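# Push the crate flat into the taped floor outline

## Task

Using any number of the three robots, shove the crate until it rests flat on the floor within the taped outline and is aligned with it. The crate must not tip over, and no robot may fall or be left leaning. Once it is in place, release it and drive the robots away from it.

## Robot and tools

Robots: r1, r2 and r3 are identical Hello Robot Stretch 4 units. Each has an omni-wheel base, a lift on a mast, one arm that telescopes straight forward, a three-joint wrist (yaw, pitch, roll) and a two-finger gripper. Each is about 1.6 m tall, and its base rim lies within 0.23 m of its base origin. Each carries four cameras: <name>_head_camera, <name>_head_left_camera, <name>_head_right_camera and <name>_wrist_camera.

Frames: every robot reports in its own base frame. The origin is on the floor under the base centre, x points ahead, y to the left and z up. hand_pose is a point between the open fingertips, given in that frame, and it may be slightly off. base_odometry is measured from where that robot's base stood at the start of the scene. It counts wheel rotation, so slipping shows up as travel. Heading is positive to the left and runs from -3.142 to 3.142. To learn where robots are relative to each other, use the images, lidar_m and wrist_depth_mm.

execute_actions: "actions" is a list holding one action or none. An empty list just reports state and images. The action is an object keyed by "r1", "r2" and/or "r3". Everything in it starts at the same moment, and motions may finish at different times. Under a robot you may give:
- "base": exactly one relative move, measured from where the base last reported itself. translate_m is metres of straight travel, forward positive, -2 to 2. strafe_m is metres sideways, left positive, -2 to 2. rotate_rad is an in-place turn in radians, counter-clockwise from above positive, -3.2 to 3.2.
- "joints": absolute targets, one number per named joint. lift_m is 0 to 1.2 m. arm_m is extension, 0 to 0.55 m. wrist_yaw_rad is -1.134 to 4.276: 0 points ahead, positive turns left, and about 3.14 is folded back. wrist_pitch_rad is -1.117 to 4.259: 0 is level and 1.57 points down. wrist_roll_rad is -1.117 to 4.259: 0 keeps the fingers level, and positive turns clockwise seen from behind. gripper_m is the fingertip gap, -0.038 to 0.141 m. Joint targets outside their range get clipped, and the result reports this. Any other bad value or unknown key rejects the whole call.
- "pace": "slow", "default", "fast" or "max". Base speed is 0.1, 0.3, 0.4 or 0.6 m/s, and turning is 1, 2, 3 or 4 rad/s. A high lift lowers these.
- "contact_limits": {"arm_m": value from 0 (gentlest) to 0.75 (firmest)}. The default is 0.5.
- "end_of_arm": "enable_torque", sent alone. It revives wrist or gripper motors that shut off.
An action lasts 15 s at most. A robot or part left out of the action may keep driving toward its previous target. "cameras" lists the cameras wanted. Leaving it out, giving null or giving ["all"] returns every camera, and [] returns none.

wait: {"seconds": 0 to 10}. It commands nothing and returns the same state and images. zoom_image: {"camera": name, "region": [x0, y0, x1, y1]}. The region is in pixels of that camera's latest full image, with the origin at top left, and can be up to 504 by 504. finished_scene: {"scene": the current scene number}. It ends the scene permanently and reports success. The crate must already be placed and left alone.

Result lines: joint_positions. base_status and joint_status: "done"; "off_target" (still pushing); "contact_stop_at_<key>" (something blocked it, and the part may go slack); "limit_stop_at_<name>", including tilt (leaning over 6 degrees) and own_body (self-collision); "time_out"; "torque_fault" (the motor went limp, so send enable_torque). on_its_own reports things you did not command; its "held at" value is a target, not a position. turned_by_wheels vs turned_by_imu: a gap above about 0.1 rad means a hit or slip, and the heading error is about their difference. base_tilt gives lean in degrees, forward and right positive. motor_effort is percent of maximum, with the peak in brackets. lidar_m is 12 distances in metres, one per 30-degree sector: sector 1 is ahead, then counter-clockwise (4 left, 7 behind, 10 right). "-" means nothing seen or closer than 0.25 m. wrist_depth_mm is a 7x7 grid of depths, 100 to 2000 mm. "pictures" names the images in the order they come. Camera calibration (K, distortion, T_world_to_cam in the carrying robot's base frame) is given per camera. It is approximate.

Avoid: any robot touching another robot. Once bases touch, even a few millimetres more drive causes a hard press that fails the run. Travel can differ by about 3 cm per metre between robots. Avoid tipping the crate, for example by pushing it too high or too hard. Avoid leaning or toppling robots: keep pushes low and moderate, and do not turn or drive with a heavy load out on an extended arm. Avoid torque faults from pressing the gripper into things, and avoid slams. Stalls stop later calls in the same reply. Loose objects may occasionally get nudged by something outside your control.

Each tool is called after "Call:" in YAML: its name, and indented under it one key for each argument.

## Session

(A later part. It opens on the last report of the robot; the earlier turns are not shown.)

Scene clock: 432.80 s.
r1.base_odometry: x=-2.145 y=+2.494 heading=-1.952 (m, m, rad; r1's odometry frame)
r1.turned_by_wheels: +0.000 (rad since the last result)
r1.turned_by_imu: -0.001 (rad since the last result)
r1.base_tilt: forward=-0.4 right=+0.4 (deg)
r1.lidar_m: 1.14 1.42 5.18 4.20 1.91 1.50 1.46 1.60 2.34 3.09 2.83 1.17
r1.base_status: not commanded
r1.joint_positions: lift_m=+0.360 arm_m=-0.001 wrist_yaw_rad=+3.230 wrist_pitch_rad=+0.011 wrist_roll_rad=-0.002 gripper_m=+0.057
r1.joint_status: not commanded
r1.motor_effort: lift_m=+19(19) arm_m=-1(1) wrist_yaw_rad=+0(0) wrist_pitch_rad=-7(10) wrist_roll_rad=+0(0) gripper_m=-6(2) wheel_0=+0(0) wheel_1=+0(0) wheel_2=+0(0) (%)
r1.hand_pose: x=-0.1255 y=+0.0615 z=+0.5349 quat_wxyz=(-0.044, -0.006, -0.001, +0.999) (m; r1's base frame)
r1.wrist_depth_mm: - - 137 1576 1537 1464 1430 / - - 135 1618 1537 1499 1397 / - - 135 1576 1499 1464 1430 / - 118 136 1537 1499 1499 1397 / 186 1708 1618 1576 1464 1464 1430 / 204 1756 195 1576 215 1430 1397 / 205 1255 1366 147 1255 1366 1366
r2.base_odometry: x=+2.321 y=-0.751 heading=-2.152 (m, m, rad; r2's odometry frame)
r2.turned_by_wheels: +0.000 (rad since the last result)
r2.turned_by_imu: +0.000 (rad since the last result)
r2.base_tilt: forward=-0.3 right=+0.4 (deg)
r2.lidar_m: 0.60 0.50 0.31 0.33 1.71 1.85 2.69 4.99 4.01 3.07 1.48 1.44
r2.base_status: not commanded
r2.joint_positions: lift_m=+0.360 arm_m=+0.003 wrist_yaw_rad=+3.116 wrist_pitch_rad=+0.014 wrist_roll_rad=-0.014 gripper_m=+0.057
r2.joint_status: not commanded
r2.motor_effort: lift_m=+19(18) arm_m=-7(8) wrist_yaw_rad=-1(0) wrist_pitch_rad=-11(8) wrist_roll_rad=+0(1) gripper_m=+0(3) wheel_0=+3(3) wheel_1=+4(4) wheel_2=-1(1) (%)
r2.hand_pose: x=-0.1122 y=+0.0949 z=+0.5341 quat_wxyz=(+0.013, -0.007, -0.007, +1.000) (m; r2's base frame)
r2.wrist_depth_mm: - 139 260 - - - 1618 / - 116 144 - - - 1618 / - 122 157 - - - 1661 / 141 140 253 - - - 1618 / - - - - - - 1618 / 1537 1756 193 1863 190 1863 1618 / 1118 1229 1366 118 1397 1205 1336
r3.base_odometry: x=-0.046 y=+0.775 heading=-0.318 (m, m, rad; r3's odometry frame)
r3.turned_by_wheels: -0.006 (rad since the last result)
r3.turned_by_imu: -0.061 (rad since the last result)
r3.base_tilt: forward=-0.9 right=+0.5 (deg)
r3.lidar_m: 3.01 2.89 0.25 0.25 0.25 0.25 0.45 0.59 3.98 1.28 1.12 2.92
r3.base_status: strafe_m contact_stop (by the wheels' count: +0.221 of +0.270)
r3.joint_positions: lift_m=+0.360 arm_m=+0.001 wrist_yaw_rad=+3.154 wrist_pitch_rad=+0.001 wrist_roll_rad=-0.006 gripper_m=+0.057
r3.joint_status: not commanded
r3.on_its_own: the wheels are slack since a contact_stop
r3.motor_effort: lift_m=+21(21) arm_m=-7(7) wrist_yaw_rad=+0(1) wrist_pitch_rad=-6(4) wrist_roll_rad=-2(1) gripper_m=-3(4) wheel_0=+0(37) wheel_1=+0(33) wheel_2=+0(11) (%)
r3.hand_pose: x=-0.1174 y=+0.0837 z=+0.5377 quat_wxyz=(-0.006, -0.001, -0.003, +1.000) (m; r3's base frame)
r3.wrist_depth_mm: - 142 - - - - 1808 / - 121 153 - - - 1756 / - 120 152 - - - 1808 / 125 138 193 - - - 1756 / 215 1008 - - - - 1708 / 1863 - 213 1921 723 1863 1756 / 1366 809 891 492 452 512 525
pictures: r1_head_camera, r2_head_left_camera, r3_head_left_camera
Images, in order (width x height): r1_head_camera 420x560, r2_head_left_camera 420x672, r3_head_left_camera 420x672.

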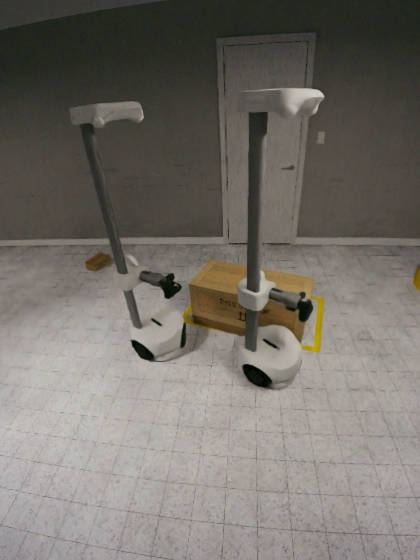

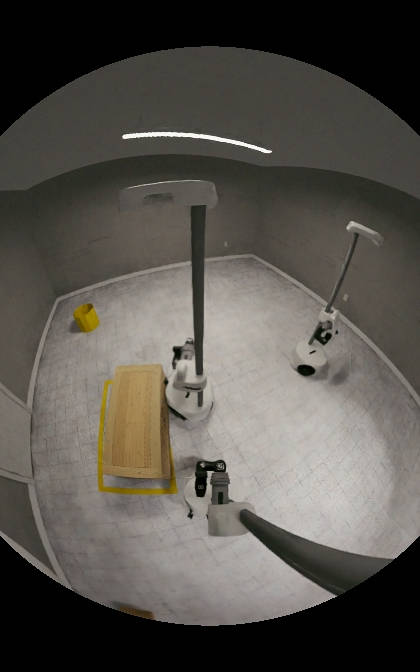

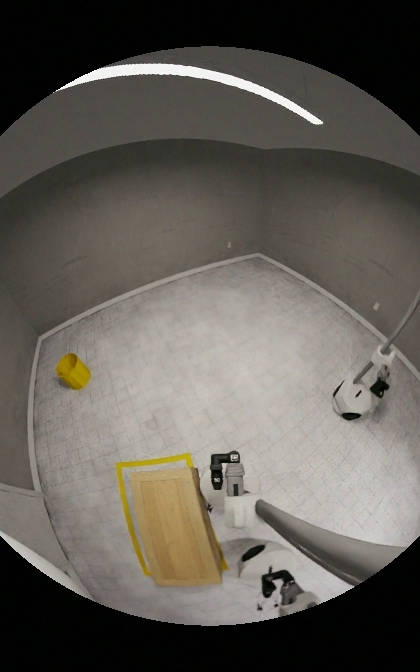

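Call:
execute_actions:
  actions:
    - {"r3":{"base":{"strafe_m":-0.11}},"r2":{"base":{"translate_m":0.11}}}
  cameras: []

Call:
execute_actions:
  actions:
    - {"r3":{"base":{"rotate_rad":0.2}}}
  cameras: []

Call:
execute_actions:
  actions:
    - {"r3":{"base":{"strafe_m":0.23}},"r2":{"base":{"strafe_m":0.21}}}
  cameras: []

Call:
execute_actions:
  actions:
    - {"r3":{"base":{"strafe_m":-0.3}},"r2":{"base":{"strafe_m":-0.3}}}
  cameras: ["r1_head_camera","r3_head_left_camera","r2_head_left_camera"]

Call:
zoom_image:
  camera: "r2_head_left_camera"
  region: [60,350,240,530]

Scene clock: 438.00 s.
r1.base_odometry: x=-2.145 y=+2.494 heading=-1.952 (m, m, rad; r1's odometry frame)
r1.turned_by_wheels: +0.000 (rad since the last result)
r1.turned_by_imu: -0.002 (rad since the last result)
r1.base_tilt: forward=-0.2 right=+0.5 (deg)
r1.lidar_m: 1.06 1.36 5.18 4.20 1.93 1.49 1.47 1.59 2.34 3.09 2.84 1.11
r1.base_status: not commanded
r1.joint_positions: lift_m=+0.360 arm_m=-0.001 wrist_yaw_rad=+3.230 wrist_pitch_rad=+0.011 wrist_roll_rad=-0.002 gripper_m=+0.057
r1.joint_status: not commanded
r1.motor_effort: lift_m=+19(19) arm_m=-2(2) wrist_yaw_rad=+1(0) wrist_pitch_rad=-8(8) wrist_roll_rad=+0(0) gripper_m=-4(5) wheel_0=+0(0) wheel_1=+0(0) wheel_2=+0(0) (%)
r1.hand_pose: x=-0.1255 y=+0.0615 z=+0.5349 quat_wxyz=(-0.044, -0.006, -0.001, +0.999) (m; r1's base frame)
r1.wrist_depth_mm: - - 137 1576 1537 1499 1430 / - - 135 1618 1499 1464 1397 / - - 135 1576 1537 1499 1397 / - 118 136 1576 1499 1464 1366 / 186 1756 1661 1576 1464 1464 1430 / 204 1661 195 1576 213 1464 1397 / 204 1205 1308 147 1255 1366 1336
r2.base_odometry: x=+2.261 y=-0.843 heading=-2.152 (m, m, rad; r2's odometry frame)
r2.turned_by_wheels: +0.000 (rad since the last result)
r2.turned_by_imu: +0.001 (rad since the last result)
r2.base_tilt: forward=-0.3 right=+0.4 (deg)
r2.lidar_m: 0.46 0.49 0.35 0.30 1.77 1.89 2.78 5.10 3.96 3.02 1.37 1.34
r2.base_status: done
r2.joint_positions: lift_m=+0.360 arm_m=+0.003 wrist_yaw_rad=+3.116 wrist_pitch_rad=+0.014 wrist_roll_rad=-0.014 gripper_m=+0.057
r2.joint_status: not commanded
r2.motor_effort: lift_m=+19(19) arm_m=-8(8) wrist_yaw_rad=+1(1) wrist_pitch_rad=-11(8) wrist_roll_rad=+1(1) gripper_m=+0(3) wheel_0=+1(9) wheel_1=+4(5) wheel_2=+1(17) (%)
r2.hand_pose: x=-0.1122 y=+0.0949 z=+0.5341 quat_wxyz=(+0.013, -0.007, -0.007, +1.000) (m; r2's base frame)
r2.wrist_depth_mm: - 139 262 - - - 1618 / - 115 144 - - - 1661 / - 122 157 - - - 1708 / 141 140 254 - - - 1708 / - - - - - - 1661 / 1464 1808 193 1921 190 1863 1576 / 1118 1229 1336 118 1366 1229 1308
r3.base_odometry: x=-0.080 y=+0.670 heading=-0.318 (m, m, rad; r3's odometry frame)
r3.turned_by_wheels: +0.000 (rad since the last result)
r3.turned_by_imu: -0.002 (rad since the last result)
r3.base_tilt: forward=-1.0 right=+0.5 (deg)
r3.lidar_m: 3.08 2.96 0.31 0.29 0.29 0.36 0.47 0.48 3.83 2.85 1.05 2.83
r3.base_status: done
r3.joint_positions: lift_m=+0.360 arm_m=+0.001 wrist_yaw_rad=+3.154 wrist_pitch_rad=+0.001 wrist_roll_rad=-0.006 gripper_m=+0.057
r3.joint_status: not commanded
r3.motor_effort: lift_m=+21(21) arm_m=-7(7) wrist_yaw_rad=-2(0) wrist_pitch_rad=-5(5) wrist_roll_rad=-2(1) gripper_m=-4(3) wheel_0=-1(9) wheel_1=-1(9) wheel_2=+0(1) (%)
r3.hand_pose: x=-0.1174 y=+0.0837 z=+0.5377 quat_wxyz=(-0.006, -0.001, -0.003, +1.000) (m; r3's base frame)
r3.wrist_depth_mm: - 142 - - - - 1921 / - 121 153 - - - 1921 / - 120 152 - - - 1808 / 126 138 194 - - - 1808 / 214 878 683 - - - 1863 / 1863 1921 213 - 715 820 1756 / 1397 820 878 778 521 512 525
pictures: none
No camera images: the call's "cameras" was empty. Leave "cameras" out to get every camera's image.

Scene clock: 438.90 s.
r1.base_odometry: x=-2.145 y=+2.494 heading=-1.952 (m, m, rad; r1's odometry frame)
r1.turned_by_wheels: +0.000 (rad since the last result)
r1.turned_by_imu: +0.000 (rad since the last result)
r1.base_tilt: forward=-0.3 right=+0.6 (deg)
r1.lidar_m: 1.05 1.34 5.19 4.20 1.89 1.51 1.47 1.59 2.33 3.07 2.84 1.07
r1.base_status: not commanded
r1.joint_positions: lift_m=+0.360 arm_m=-0.001 wrist_yaw_rad=+3.230 wrist_pitch_rad=+0.011 wrist_roll_rad=-0.002 gripper_m=+0.057
r1.joint_status: not commanded
r1.motor_effort: lift_m=+19(19) arm_m=-2(2) wrist_yaw_rad=+1(0) wrist_pitch_rad=-10(8) wrist_roll_rad=+0(0) gripper_m=-4(1) wheel_0=+0(0) wheel_1=+0(0) wheel_2=+0(0) (%)
r1.hand_pose: x=-0.1255 y=+0.0615 z=+0.5349 quat_wxyz=(-0.044, -0.006, -0.001, +0.999) (m; r1's base frame)
r1.wrist_depth_mm: - - 138 1576 1537 1537 1464 / - - 135 1576 1499 1464 1464 / - - 135 1537 1499 1430 1397 / - 118 136 1576 1499 1499 1397 / 186 1756 1576 1618 1499 1464 1464 / 204 1708 195 1576 215 1464 1397 / 204 1255 1336 147 1281 1366 1366
r2.base_odometry: x=+2.261 y=-0.843 heading=-2.152 (m, m, rad; r2's odometry frame)
r2.turned_by_wheels: +0.000 (rad since the last result)
r2.turned_by_imu: +0.000 (rad since the last result)
r2.base_tilt: forward=-0.3 right=+0.4 (deg)
r2.lidar_m: 0.46 0.48 0.31 0.29 1.78 1.92 2.74 5.11 3.97 3.02 1.37 1.34
r2.base_status: not commanded
r2.joint_positions: lift_m=+0.360 arm_m=+0.003 wrist_yaw_rad=+3.116 wrist_pitch_rad=+0.014 wrist_roll_rad=-0.014 gripper_m=+0.057
r2.joint_status: not commanded
r2.motor_effort: lift_m=+19(18) arm_m=-8(8) wrist_yaw_rad=+0(0) wrist_pitch_rad=-10(10) wrist_roll_rad=+1(2) gripper_m=-3(1) wheel_0=+1(1) wheel_1=+4(4) wheel_2=+1(1) (%)
r2.hand_pose: x=-0.1122 y=+0.0949 z=+0.5341 quat_wxyz=(+0.013, -0.007, -0.007, +1.000) (m; r2's base frame)
r2.wrist_depth_mm: - 139 260 - - - 1661 / - 115 144 - - - 1708 / - 122 157 - - - 1661 / 141 140 254 - - - 1708 / - - - - - - 1661 / 1537 1808 193 1983 190 1863 1618 / 1118 1205 1336 118 1397 1255 1308
r3.base_odometry: x=-0.080 y=+0.670 heading=-0.118 (m, m, rad; r3's odometry frame)
r3.turned_by_wheels: +0.200 (rad since the last result)
r3.turned_by_imu: +0.200 (rad since the last result)
r3.base_tilt: forward=-0.9 right=+0.6 (deg)
r3.lidar_m: 2.98 2.95 0.31 0.28 0.32 0.45 0.45 0.59 3.28 1.05 1.03 3.07
r3.base_status: done
r3.joint_positions: lift_m=+0.360 arm_m=+0.001 wrist_yaw_rad=+3.154 wrist_pitch_rad=+0.001 wrist_roll_rad=-0.006 gripper_m=+0.057
r3.joint_status: not commanded
r3.motor_effort: lift_m=+21(21) arm_m=-7(7) wrist_yaw_rad=-2(0) wrist_pitch_rad=-6(5) wrist_roll_rad=+0(3) gripper_m=-4(3) wheel_0=-1(5) wheel_1=+0(7) wheel_2=-2(7) (%)
r3.hand_pose: x=-0.1174 y=+0.0837 z=+0.5377 quat_wxyz=(-0.006, -0.001, -0.003, +1.000) (m; r3's base frame)
r3.wrist_depth_mm: - 142 585 - - - - / - 121 153 - - - 1983 / - 119 152 - - - - / 125 138 193 - - - - / 214 - 878 - - - - / 1921 - 214 - - - 1983 / 1366 1281 854 1464 621 530 525
pictures: none
No camera images: the call's "cameras" was empty. Leave "cameras" out to get every camera's image.

Scene clock: 440.93 s.
r1.base_odometry: x=-2.145 y=+2.494 heading=-1.952 (m, m, rad; r1's odometry frame)
r1.turned_by_wheels: +0.000 (rad since the last result)
r1.turned_by_imu: -0.001 (rad since the last result)
r1.base_tilt: forward=-0.2 right=+0.6 (deg)
r1.lidar_m: 1.27 1.60 5.19 4.21 1.92 1.49 1.48 1.59 2.34 3.09 2.85 1.27
r1.base_status: not commanded
r1.joint_positions: lift_m=+0.360 arm_m=-0.001 wrist_yaw_rad=+3.230 wrist_pitch_rad=+0.011 wrist_roll_rad=-0.002 gripper_m=+0.057
r1.joint_status: not commanded
r1.motor_effort: lift_m=+19(19) arm_m=-2(1) wrist_yaw_rad=+0(1) wrist_pitch_rad=-7(9) wrist_roll_rad=+0(0) gripper_m=+0(4) wheel_0=+1(0) wheel_1=+1(0) wheel_2=+0(0) (%)
r1.hand_pose: x=-0.1255 y=+0.0615 z=+0.5349 quat_wxyz=(-0.044, -0.006, -0.001, +0.999) (m; r1's base frame)
r1.wrist_depth_mm: - - 137 1537 1576 1464 1430 / - - 135 1576 1537 1464 1397 / - - 135 1576 1499 1464 1397 / - 118 136 1537 1499 1499 1397 / 186 1661 1618 1576 1499 1464 1430 / 204 1661 195 1576 214 1430 1366 / 204 1255 1366 147 1255 1336 1336
r2.base_odometry: x=+2.436 y=-0.957 heading=-2.152 (m, m, rad; r2's odometry frame)
r2.turned_by_wheels: +0.000 (rad since the last result)
r2.turned_by_imu: +0.003 (rad since the last result)
r2.base_tilt: forward=-0.4 right=+0.6 (deg)
r2.lidar_m: 0.42 0.35 0.25 0.25 1.57 1.71 2.48 5.19 4.13 3.21 1.53 1.57
r2.base_status: done
r2.joint_positions: lift_m=+0.360 arm_m=+0.003 wrist_yaw_rad=+3.116 wrist_pitch_rad=+0.014 wrist_roll_rad=-0.014 gripper_m=+0.057
r2.joint_status: not commanded
r2.motor_effort: lift_m=+19(18) arm_m=-8(8) wrist_yaw_rad=-1(3) wrist_pitch_rad=-9(11) wrist_roll_rad=+1(2) gripper_m=-2(5) wheel_0=-16(28) wheel_1=+16(29) wheel_2=+0(8) (%)
r2.hand_pose: x=-0.1122 y=+0.0949 z=+0.5341 quat_wxyz=(+0.013, -0.007, -0.007, +1.000) (m; r2's base frame)
r2.wrist_depth_mm: - 139 260 - - 1863 1537 / - 115 144 - - 1863 1537 / - 122 157 - - 1921 1537 / 140 140 254 - - 1921 1537 / - - - - - 1863 1499 / 1464 1808 194 1983 190 1708 1499 / 1118 1205 1336 118 1366 1255 1308
r3.base_odometry: x=-0.053 y=+0.896 heading=-0.120 (m, m, rad; r3's odometry frame)
r3.turned_by_wheels: -0.002 (rad since the last result)
r3.turned_by_imu: -0.017 (rad since the last result)
r3.base_tilt: forward=-0.9 right=+0.5 (deg)
r3.lidar_m: 2.89 1.75 0.25 0.25 0.25 0.27 0.44 0.51 3.57 1.23 1.27 3.28
r3.base_status: strafe_m contact_stop (by the wheels' count: +0.228 of +0.230)
r3.joint_positions: lift_m=+0.360 arm_m=+0.001 wrist_yaw_rad=+3.154 wrist_pitch_rad=+0.001 wrist_roll_rad=-0.006 gripper_m=+0.057
r3.joint_status: not commanded
r3.on_its_own: the wheels are slack since a contact_stop
r3.motor_effort: lift_m=+21(21) arm_m=-7(7) wrist_yaw_rad=-1(1) wrist_pitch_rad=-5(5) wrist_roll_rad=-1(2) gripper_m=-2(3) wheel_0=-1(36) wheel_1=+0(29) wheel_2=+0(3) (%)
r3.hand_pose: x=-0.1174 y=+0.0837 z=+0.5377 quat_wxyz=(-0.006, -0.001, -0.003, +1.000) (m; r3's base frame)
r3.wrist_depth_mm: - 142 569 - - - 1863 / - 121 154 - - - 1863 / - 119 152 - - - 1808 / 126 138 193 - - - 1808 / 214 - 597 - - - 1808 / 1863 - 212 - 715 - 1708 / 1397 1281 831 707 449 508 525
pictures: none
No camera images: the call's "cameras" was empty. Leave "cameras" out to get every camera's image.

not run: a stop came earlier in this reply.

Region (60, 350, 240, 530) of r2_head_left_camera's 420x672 image, scaled by 2.800, with more detail than that image has.

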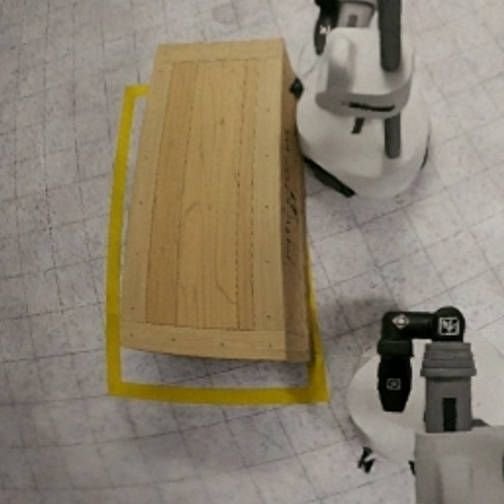

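Call:
execute_actions:
  actions:
    - {"r3":{"base":{"strafe_m":-0.3}},"r2":{"base":{"strafe_m":-0.3}}}
  cameras: ["r1_head_camera","r3_head_left_camera","r2_head_left_camera"]

Call:
zoom_image:
  camera: "r2_head_left_camera"
  region: [60,350,240,530]

Call:
zoom_image:
  camera: "r3_head_left_camera"
  region: [60,420,240,600]

Scene clock: 445.03 s.
r1.base_odometry: x=-2.145 y=+2.494 heading=-1.952 (m, m, rad; r1's odometry frame)
r1.turned_by_wheels: +0.000 (rad since the last result)
r1.turned_by_imu: -0.002 (rad since the last result)
r1.base_tilt: forward=-0.3 right=+0.4 (deg)
r1.lidar_m: 0.97 1.29 5.20 4.21 1.93 1.51 1.46 1.58 2.33 3.07 2.84 0.99
r1.base_status: not commanded
r1.joint_positions: lift_m=+0.360 arm_m=-0.001 wrist_yaw_rad=+3.230 wrist_pitch_rad=+0.011 wrist_roll_rad=-0.002 gripper_m=+0.057
r1.joint_status: not commanded
r1.motor_effort: lift_m=+19(19) arm_m=-2(2) wrist_yaw_rad=+0(0) wrist_pitch_rad=-7(8) wrist_roll_rad=+0(0) gripper_m=-2(3) wheel_0=+0(0) wheel_1=+1(0) wheel_2=+0(0) (%)
r1.hand_pose: x=-0.1255 y=+0.0615 z=+0.5349 quat_wxyz=(-0.044, -0.006, -0.001, +0.999) (m; r1's base frame)
r1.wrist_depth_mm: - - 137 1537 1537 1464 1430 / - - 135 1661 1537 1464 1397 / - - 135 1576 1499 1499 1430 / - 118 136 1576 1499 1464 1397 / 185 1708 1618 1576 1499 1430 1430 / 205 1708 195 1576 213 1499 1397 / 204 1255 1366 147 1281 1397 1336
r2.base_odometry: x=+2.185 y=-0.793 heading=-2.152 (m, m, rad; r2's odometry frame)
r2.turned_by_wheels: +0.000 (rad since the last result)
r2.turned_by_imu: +0.000 (rad since the last result)
r2.base_tilt: forward=-0.4 right=+0.4 (deg)
r2.lidar_m: 0.48 0.50 0.57 0.47 1.86 2.01 2.93 5.07 3.78 2.95 1.33 1.29
r2.base_status: done
r2.joint_positions: lift_m=+0.360 arm_m=+0.003 wrist_yaw_rad=+3.116 wrist_pitch_rad=+0.014 wrist_roll_rad=-0.014 gripper_m=+0.057
r2.joint_status: not commanded
r2.motor_effort: lift_m=+18(19) arm_m=-8(8) wrist_yaw_rad=+0(0) wrist_pitch_rad=-9(9) wrist_roll_rad=+1(1) gripper_m=-4(3) wheel_0=+1(18) wheel_1=+0(15) wheel_2=+0(6) (%)
r2.hand_pose: x=-0.1122 y=+0.0949 z=+0.5341 quat_wxyz=(+0.013, -0.007, -0.007, +1.000) (m; r2's base frame)
r2.wrist_depth_mm: - 139 260 - - - 1756 / - 115 144 - - - 1708 / - 121 157 - - - 1756 / 140 140 253 - - - 1756 / - - - - - - 1756 / 1499 1863 193 1863 192 1863 1708 / 1118 1205 1336 118 1366 1229 1336
r3.base_odometry: x=-0.089 y=+0.599 heading=-0.120 (m, m, rad; r3's odometry frame)
r3.turned_by_wheels: +0.000 (rad since the last result)
r3.turned_by_imu: -0.002 (rad since the last result)
r3.base_tilt: forward=-1.0 right=+0.5 (deg)
r3.lidar_m: 3.00 2.97 0.50 0.47 0.49 0.69 0.48 0.52 3.24 0.97 0.93 2.95
r3.base_status: done
r3.joint_positions: lift_m=+0.360 arm_m=+0.001 wrist_yaw_rad=+3.154 wrist_pitch_rad=+0.001 wrist_roll_rad=-0.006 gripper_m=+0.057
r3.joint_status: not commanded
r3.motor_effort: lift_m=+21(21) arm_m=-7(7) wrist_yaw_rad=+1(1) wrist_pitch_rad=-6(6) wrist_roll_rad=-2(0) gripper_m=-3(3) wheel_0=+2(9) wheel_1=+0(9) wheel_2=+0(0) (%)
r3.hand_pose: x=-0.1174 y=+0.0837 z=+0.5377 quat_wxyz=(-0.006, -0.001, -0.003, +1.000) (m; r3's base frame)
r3.wrist_depth_mm: - 142 591 - - - - / - 121 154 - - - - / - 119 152 - - - - / 125 138 193 - - - - / 214 - 891 - - - - / 1863 - 213 - - - 1983 / 1397 1255 866 1464 1397 741 574
pictures: r1_head_camera, r2_head_left_camera, r3_head_left_camera
Images, in order (width x height): r1_head_camera 420x560, r2_head_left_camera 420x672, r3_head_left_camera 420x672.

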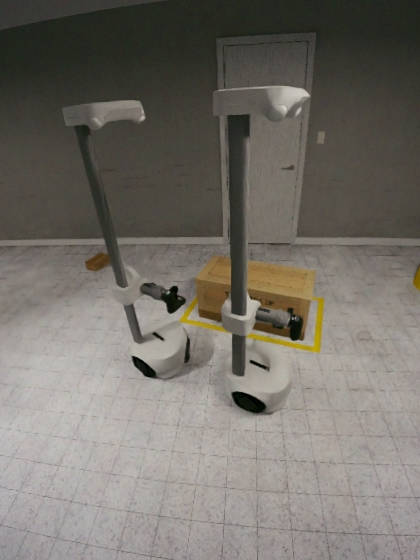

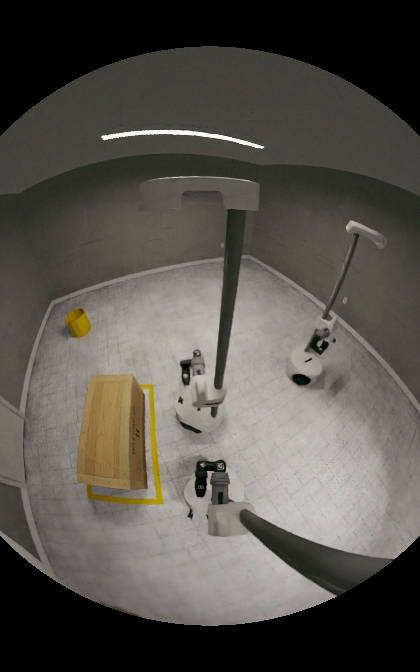

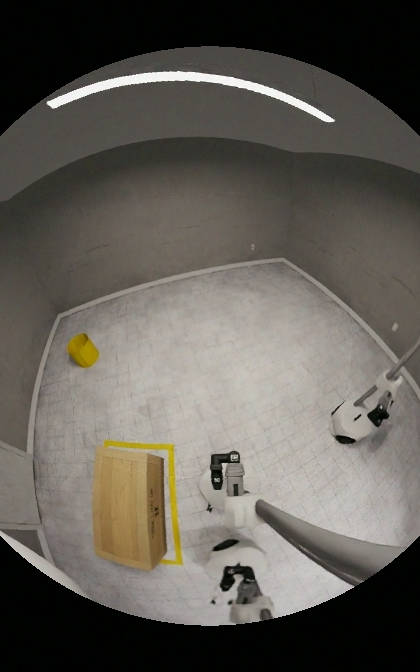

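Region (60, 350, 240, 530) of r2_head_left_camera's 420x672 image, scaled by 2.800, with more detail than that image has.

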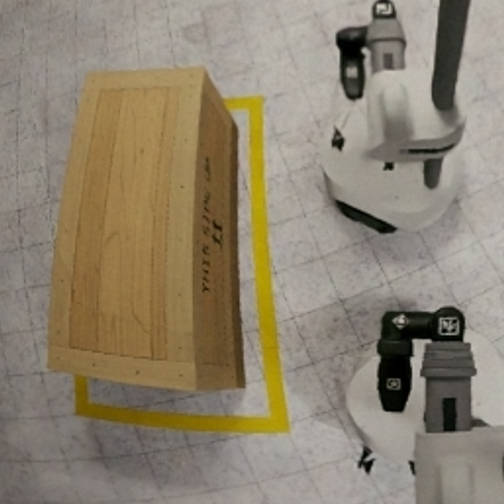

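Region (60, 420, 240, 600) of r3_head_left_camera's 420x672 image, scaled by 2.800, with more detail than that image has.

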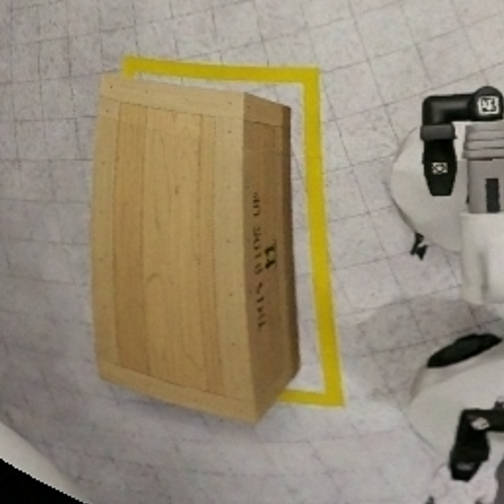

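Call:
execute_actions:
  actions:
    - {"r3":{"base":{"translate_m":0.09}},"r2":{"base":{"translate_m":-0.2}}}
  cameras: []

Call:
execute_actions:
  actions:
    - {"r3":{"base":{"strafe_m":0.335}}}
  cameras: []

Call:
execute_actions:
  actions:
    - {"r3":{"base":{"strafe_m":-0.45}}}
  cameras: ["r3_head_left_camera","r2_head_left_camera"]

Scene clock: 449.00 s.
r1.base_odometry: x=-2.145 y=+2.494 heading=-1.952 (m, m, rad; r1's odometry frame)
r1.turned_by_wheels: +0.000 (rad since the last result)
r1.turned_by_imu: -0.001 (rad since the last result)
r1.base_tilt: forward=-0.4 right=+0.6 (deg)
r1.lidar_m: 0.96 1.45 5.21 4.19 1.94 1.50 1.46 1.59 2.33 3.08 2.83 0.95
r1.base_status: not commanded
r1.joint_positions: lift_m=+0.360 arm_m=-0.001 wrist_yaw_rad=+3.230 wrist_pitch_rad=+0.011 wrist_roll_rad=-0.002 gripper_m=+0.057
r1.joint_status: not commanded
r1.motor_effort: lift_m=+19(19) arm_m=-2(2) wrist_yaw_rad=+0(0) wrist_pitch_rad=-8(8) wrist_roll_rad=+0(0) gripper_m=-4(3) wheel_0=+0(0) wheel_1=+0(0) wheel_2=+0(0) (%)
r1.hand_pose: x=-0.1255 y=+0.0615 z=+0.5349 quat_wxyz=(-0.044, -0.006, -0.001, +0.999) (m; r1's base frame)
r1.wrist_depth_mm: - - 137 1576 1576 1430 1430 / - - 135 1576 1537 1499 1464 / - - 135 1499 1499 1499 1430 / - 118 136 1576 1537 1430 1397 / 185 1708 1661 1537 1499 1464 1397 / 204 1756 194 1537 215 1464 1430 / 204 1229 1336 147 1255 1397 1336
r2.base_odometry: x=+2.295 y=-0.626 heading=-2.152 (m, m, rad; r2's odometry frame)
r2.turned_by_wheels: -0.001 (rad since the last result)
r2.turned_by_imu: +0.000 (rad since the last result)
r2.base_tilt: forward=-0.2 right=+0.4 (deg)
r2.lidar_m: 0.77 0.83 0.54 0.63 1.78 1.92 2.77 4.88 3.93 2.99 2.95 1.46
r2.base_status: done
r2.joint_positions: lift_m=+0.360 arm_m=+0.003 wrist_yaw_rad=+3.116 wrist_pitch_rad=+0.014 wrist_roll_rad=-0.014 gripper_m=+0.057
r2.joint_status: not commanded
r2.motor_effort: lift_m=+19(19) arm_m=-8(8) wrist_yaw_rad=-1(1) wrist_pitch_rad=-8(9) wrist_roll_rad=+2(1) gripper_m=-2(1) wheel_0=-3(4) wheel_1=-4(3) wheel_2=+0(13) (%)
r2.hand_pose: x=-0.1122 y=+0.0949 z=+0.5341 quat_wxyz=(+0.013, -0.007, -0.007, +1.000) (m; r2's base frame)
r2.wrist_depth_mm: - 139 260 - - - 1661 / - 116 144 - - - 1661 / - 122 157 - - - 1661 / 141 140 254 - - - 1661 / - - - - - - 1618 / 1499 1808 193 1921 190 1863 1576 / 1118 1205 1336 118 1366 1281 1336
r3.base_odometry: x=+0.000 y=+0.588 heading=-0.120 (m, m, rad; r3's odometry frame)
r3.turned_by_wheels: +0.000 (rad since the last result)
r3.turned_by_imu: -0.001 (rad since the last result)
r3.base_tilt: forward=-1.0 right=+0.5 (deg)
r3.lidar_m: 2.92 2.88 1.84 0.46 0.49 0.69 0.77 5.81 3.19 0.91 0.97 2.92
r3.base_status: done
r3.joint_positions: lift_m=+0.360 arm_m=+0.001 wrist_yaw_rad=+3.154 wrist_pitch_rad=+0.001 wrist_roll_rad=-0.006 gripper_m=+0.057
r3.joint_status: not commanded
r3.motor_effort: lift_m=+21(21) arm_m=-7(7) wrist_yaw_rad=-1(0) wrist_pitch_rad=-5(5) wrist_roll_rad=-1(0) gripper_m=-4(1) wheel_0=+0(6) wheel_1=+0(7) wheel_2=-1(11) (%)
r3.hand_pose: x=-0.1174 y=+0.0837 z=+0.5377 quat_wxyz=(-0.006, -0.001, -0.003, +1.000) (m; r3's base frame)
r3.wrist_depth_mm: - 142 741 - - - - / - 121 153 - - - - / - 119 152 - - - - / 125 138 193 - - - - / 214 - - - - - - / 1863 - 213 - - - 820 / 1397 1308 946 1008 1397 768 574
pictures: none
No camera images: the call's "cameras" was empty. Leave "cameras" out to get every camera's image.

Scene clock: 451.47 s.
r1.base_odometry: x=-2.145 y=+2.494 heading=-1.952 (m, m, rad; r1's odometry frame)
r1.turned_by_wheels: +0.000 (rad since the last result)
r1.turned_by_imu: -0.001 (rad since the last result)
r1.base_tilt: forward=-0.3 right=+0.7 (deg)
r1.lidar_m: 1.29 1.44 5.21 4.21 1.91 1.49 1.46 1.58 2.34 3.09 2.82 1.27
r1.base_status: not commanded
r1.joint_positions: lift_m=+0.360 arm_m=-0.001 wrist_yaw_rad=+3.230 wrist_pitch_rad=+0.011 wrist_roll_rad=-0.002 gripper_m=+0.057
r1.joint_status: not commanded
r1.motor_effort: lift_m=+19(19) arm_m=-2(2) wrist_yaw_rad=+0(0) wrist_pitch_rad=-7(9) wrist_roll_rad=+0(1) gripper_m=-2(2) wheel_0=+0(0) wheel_1=+0(0) wheel_2=+0(0) (%)
r1.hand_pose: x=-0.1255 y=+0.0615 z=+0.5349 quat_wxyz=(-0.044, -0.006, -0.001, +0.999) (m; r1's base frame)
r1.wrist_depth_mm: - - 137 1537 1537 1499 1464 / - - 135 1618 1537 1464 1430 / - - 135 1537 1499 1499 1430 / - 118 135 1618 1499 1464 1430 / 186 1661 1661 1576 1499 1464 1397 / 204 1708 195 1618 214 1464 1366 / 204 1255 1366 147 1281 1366 1397
r2.base_odometry: x=+2.295 y=-0.626 heading=-2.152 (m, m, rad; r2's odometry frame)
r2.turned_by_wheels: +0.000 (rad since the last result)
r2.turned_by_imu: +0.000 (rad since the last result)
r2.base_tilt: forward=-0.5 right=+0.4 (deg)
r2.lidar_m: 1.02 0.81 0.51 0.64 1.78 1.91 2.76 4.87 3.92 3.01 2.95 1.44
r2.base_status: not commanded
r2.joint_positions: lift_m=+0.360 arm_m=+0.003 wrist_yaw_rad=+3.116 wrist_pitch_rad=+0.014 wrist_roll_rad=-0.014 gripper_m=+0.057
r2.joint_status: not commanded
r2.motor_effort: lift_m=+19(19) arm_m=-8(8) wrist_yaw_rad=+0(1) wrist_pitch_rad=-9(8) wrist_roll_rad=+0(2) gripper_m=-3(3) wheel_0=-2(3) wheel_1=-4(4) wheel_2=+0(0) (%)
r2.hand_pose: x=-0.1122 y=+0.0949 z=+0.5341 quat_wxyz=(+0.013, -0.007, -0.007, +1.000) (m; r2's base frame)
r2.wrist_depth_mm: - 139 260 - - - 1661 / - 116 144 - - - 1661 / - 122 157 - - - 1756 / 141 140 254 - - - 1708 / - - - - - - 1708 / 1537 1808 193 1863 190 1863 1618 / 1138 1182 1366 118 1366 1255 1308
r3.base_odometry: x=+0.041 y=+0.917 heading=-0.124 (m, m, rad; r3's odometry frame)
r3.turned_by_wheels: -0.004 (rad since the last result)
r3.turned_by_imu: -0.014 (rad since the last result)
r3.base_tilt: forward=-0.9 right=+0.5 (deg)
r3.lidar_m: 2.79 2.77 0.25 0.25 0.25 0.27 0.57 0.82 3.61 1.26 1.37 3.24
r3.base_status: strafe_m contact_stop (by the wheels' count: +0.332 of +0.335)
r3.joint_positions: lift_m=+0.360 arm_m=+0.001 wrist_yaw_rad=+3.154 wrist_pitch_rad=+0.001 wrist_roll_rad=-0.006 gripper_m=+0.057
r3.joint_status: not commanded
r3.on_its_own: the wheels are slack since a contact_stop
r3.motor_effort: lift_m=+21(21) arm_m=-7(7) wrist_yaw_rad=+1(2) wrist_pitch_rad=-6(5) wrist_roll_rad=+0(1) gripper_m=-5(5) wheel_0=+0(34) wheel_1=+0(20) wheel_2=+0(5) (%)
r3.hand_pose: x=-0.1174 y=+0.0837 z=+0.5377 quat_wxyz=(-0.006, -0.001, -0.003, +1.000) (m; r3's base frame)
r3.wrist_depth_mm: - 142 - - - - 1921 / - 121 153 - - - 1808 / - 119 152 - - - 1808 / 125 138 194 - - - 1756 / 214 1205 - - - - 1808 / 1808 1863 213 - 723 820 1756 / 1281 904 960 569 452 512 525
pictures: none
No camera images: the call's "cameras" was empty. Leave "cameras" out to get every camera's image.

not run: a stop came earlier in this reply.

Call:
execute_actions:
  actions:
    - {"r3":{"base":{"strafe_m":-0.45}},"r2":{"base":{"strafe_m":-0.2}}}
  cameras: ["r3_head_left_camera"]

Call:
finished_scene:
  scene: 1

Scene clock: 456.43 s.
r1.base_odometry: x=-2.145 y=+2.494 heading=-1.952 (m, m, rad; r1's odometry frame)
r1.turned_by_wheels: +0.000 (rad since the last result)
r1.turned_by_imu: -0.002 (rad since the last result)
r1.base_tilt: forward=-0.2 right=+0.6 (deg)
r1.lidar_m: 0.84 1.33 5.16 4.20 1.92 1.50 1.47 1.58 2.35 3.09 2.86 0.84
r1.base_status: not commanded
r1.joint_positions: lift_m=+0.360 arm_m=-0.001 wrist_yaw_rad=+3.230 wrist_pitch_rad=+0.011 wrist_roll_rad=-0.002 gripper_m=+0.057
r1.joint_status: not commanded
r1.motor_effort: lift_m=+19(19) arm_m=-2(2) wrist_yaw_rad=+0(0) wrist_pitch_rad=-8(7) wrist_roll_rad=+0(0) gripper_m=-2(1) wheel_0=+0(1) wheel_1=+0(0) wheel_2=+0(0) (%)
r1.hand_pose: x=-0.1255 y=+0.0615 z=+0.5349 quat_wxyz=(-0.044, -0.006, -0.001, +0.999) (m; r1's base frame)
r1.wrist_depth_mm: - - 137 1576 1537 1537 1397 / - - 135 1537 1499 1430 1430 / - - 135 1576 1537 1499 1430 / - 118 136 1576 1499 1430 1430 / 186 1661 1618 1537 1499 1499 1397 / 205 1661 195 1537 214 1430 1397 / 204 1229 1397 147 1281 1336 1366
r2.base_odometry: x=+2.128 y=-0.516 heading=-2.152 (m, m, rad; r2's odometry frame)
r2.turned_by_wheels: +0.000 (rad since the last result)
r2.turned_by_imu: +0.000 (rad since the last result)
r2.base_tilt: forward=-0.4 right=+0.4 (deg)
r2.lidar_m: 0.79 0.81 0.72 0.74 1.95 2.09 3.07 4.78 3.69 2.84 2.76 1.33
r2.base_status: done
r2.joint_positions: lift_m=+0.360 arm_m=+0.003 wrist_yaw_rad=+3.116 wrist_pitch_rad=+0.014 wrist_roll_rad=-0.014 gripper_m=+0.057
r2.joint_status: not commanded
r2.motor_effort: lift_m=+19(19) arm_m=-8(8) wrist_yaw_rad=+0(1) wrist_pitch_rad=-9(9) wrist_roll_rad=+1(1) gripper_m=-4(3) wheel_0=+2(9) wheel_1=+0(13) wheel_2=+0(3) (%)
r2.hand_pose: x=-0.1122 y=+0.0949 z=+0.5341 quat_wxyz=(+0.013, -0.007, -0.007, +1.000) (m; r2's base frame)
r2.wrist_depth_mm: - 139 260 - - - 1808 / - 115 144 - - - 1921 / - 122 157 - - - 1863 / 141 140 254 - - - 1808 / - - - - - - 1863 / 1464 1756 194 1983 190 1863 1756 / 1138 1205 1336 118 1366 1255 1336
r3.base_odometry: x=-0.015 y=+0.471 heading=-0.124 (m, m, rad; r3's odometry frame)
r3.turned_by_wheels: +0.000 (rad since the last result)
r3.turned_by_imu: -0.004 (rad since the last result)
r3.base_tilt: forward=-1.0 right=+0.5 (deg)
r3.lidar_m: 2.97 2.95 1.96 0.61 0.64 0.84 0.79 0.90 3.07 0.80 0.83 2.76
r3.base_status: done
r3.joint_positions: lift_m=+0.360 arm_m=+0.001 wrist_yaw_rad=+3.154 wrist_pitch_rad=+0.001 wrist_roll_rad=-0.006 gripper_m=+0.057
r3.joint_status: not commanded
r3.motor_effort: lift_m=+21(21) arm_m=-7(7) wrist_yaw_rad=-1(1) wrist_pitch_rad=-4(6) wrist_roll_rad=-1(2) gripper_m=-4(7) wheel_0=+0(7) wheel_1=-1(9) wheel_2=+0(1) (%)
r3.hand_pose: x=-0.1174 y=+0.0837 z=+0.5377 quat_wxyz=(-0.006, -0.001, -0.003, +1.000) (m; r3's base frame)
r3.wrist_depth_mm: - 142 750 - - - - / - 121 153 - - - - / - 119 152 - - - - / 125 138 193 - - - - / 214 - - - - - - / 1863 - 213 - - - 820 / 1366 1138 917 1060 1366 1499 715
pictures: r3_head_left_camera
Images, in order (width x height): r3_head_left_camera 420x672.

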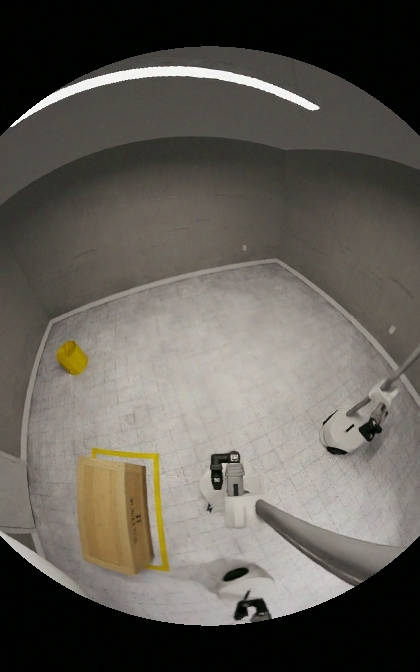

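The scene is finished: the task was done.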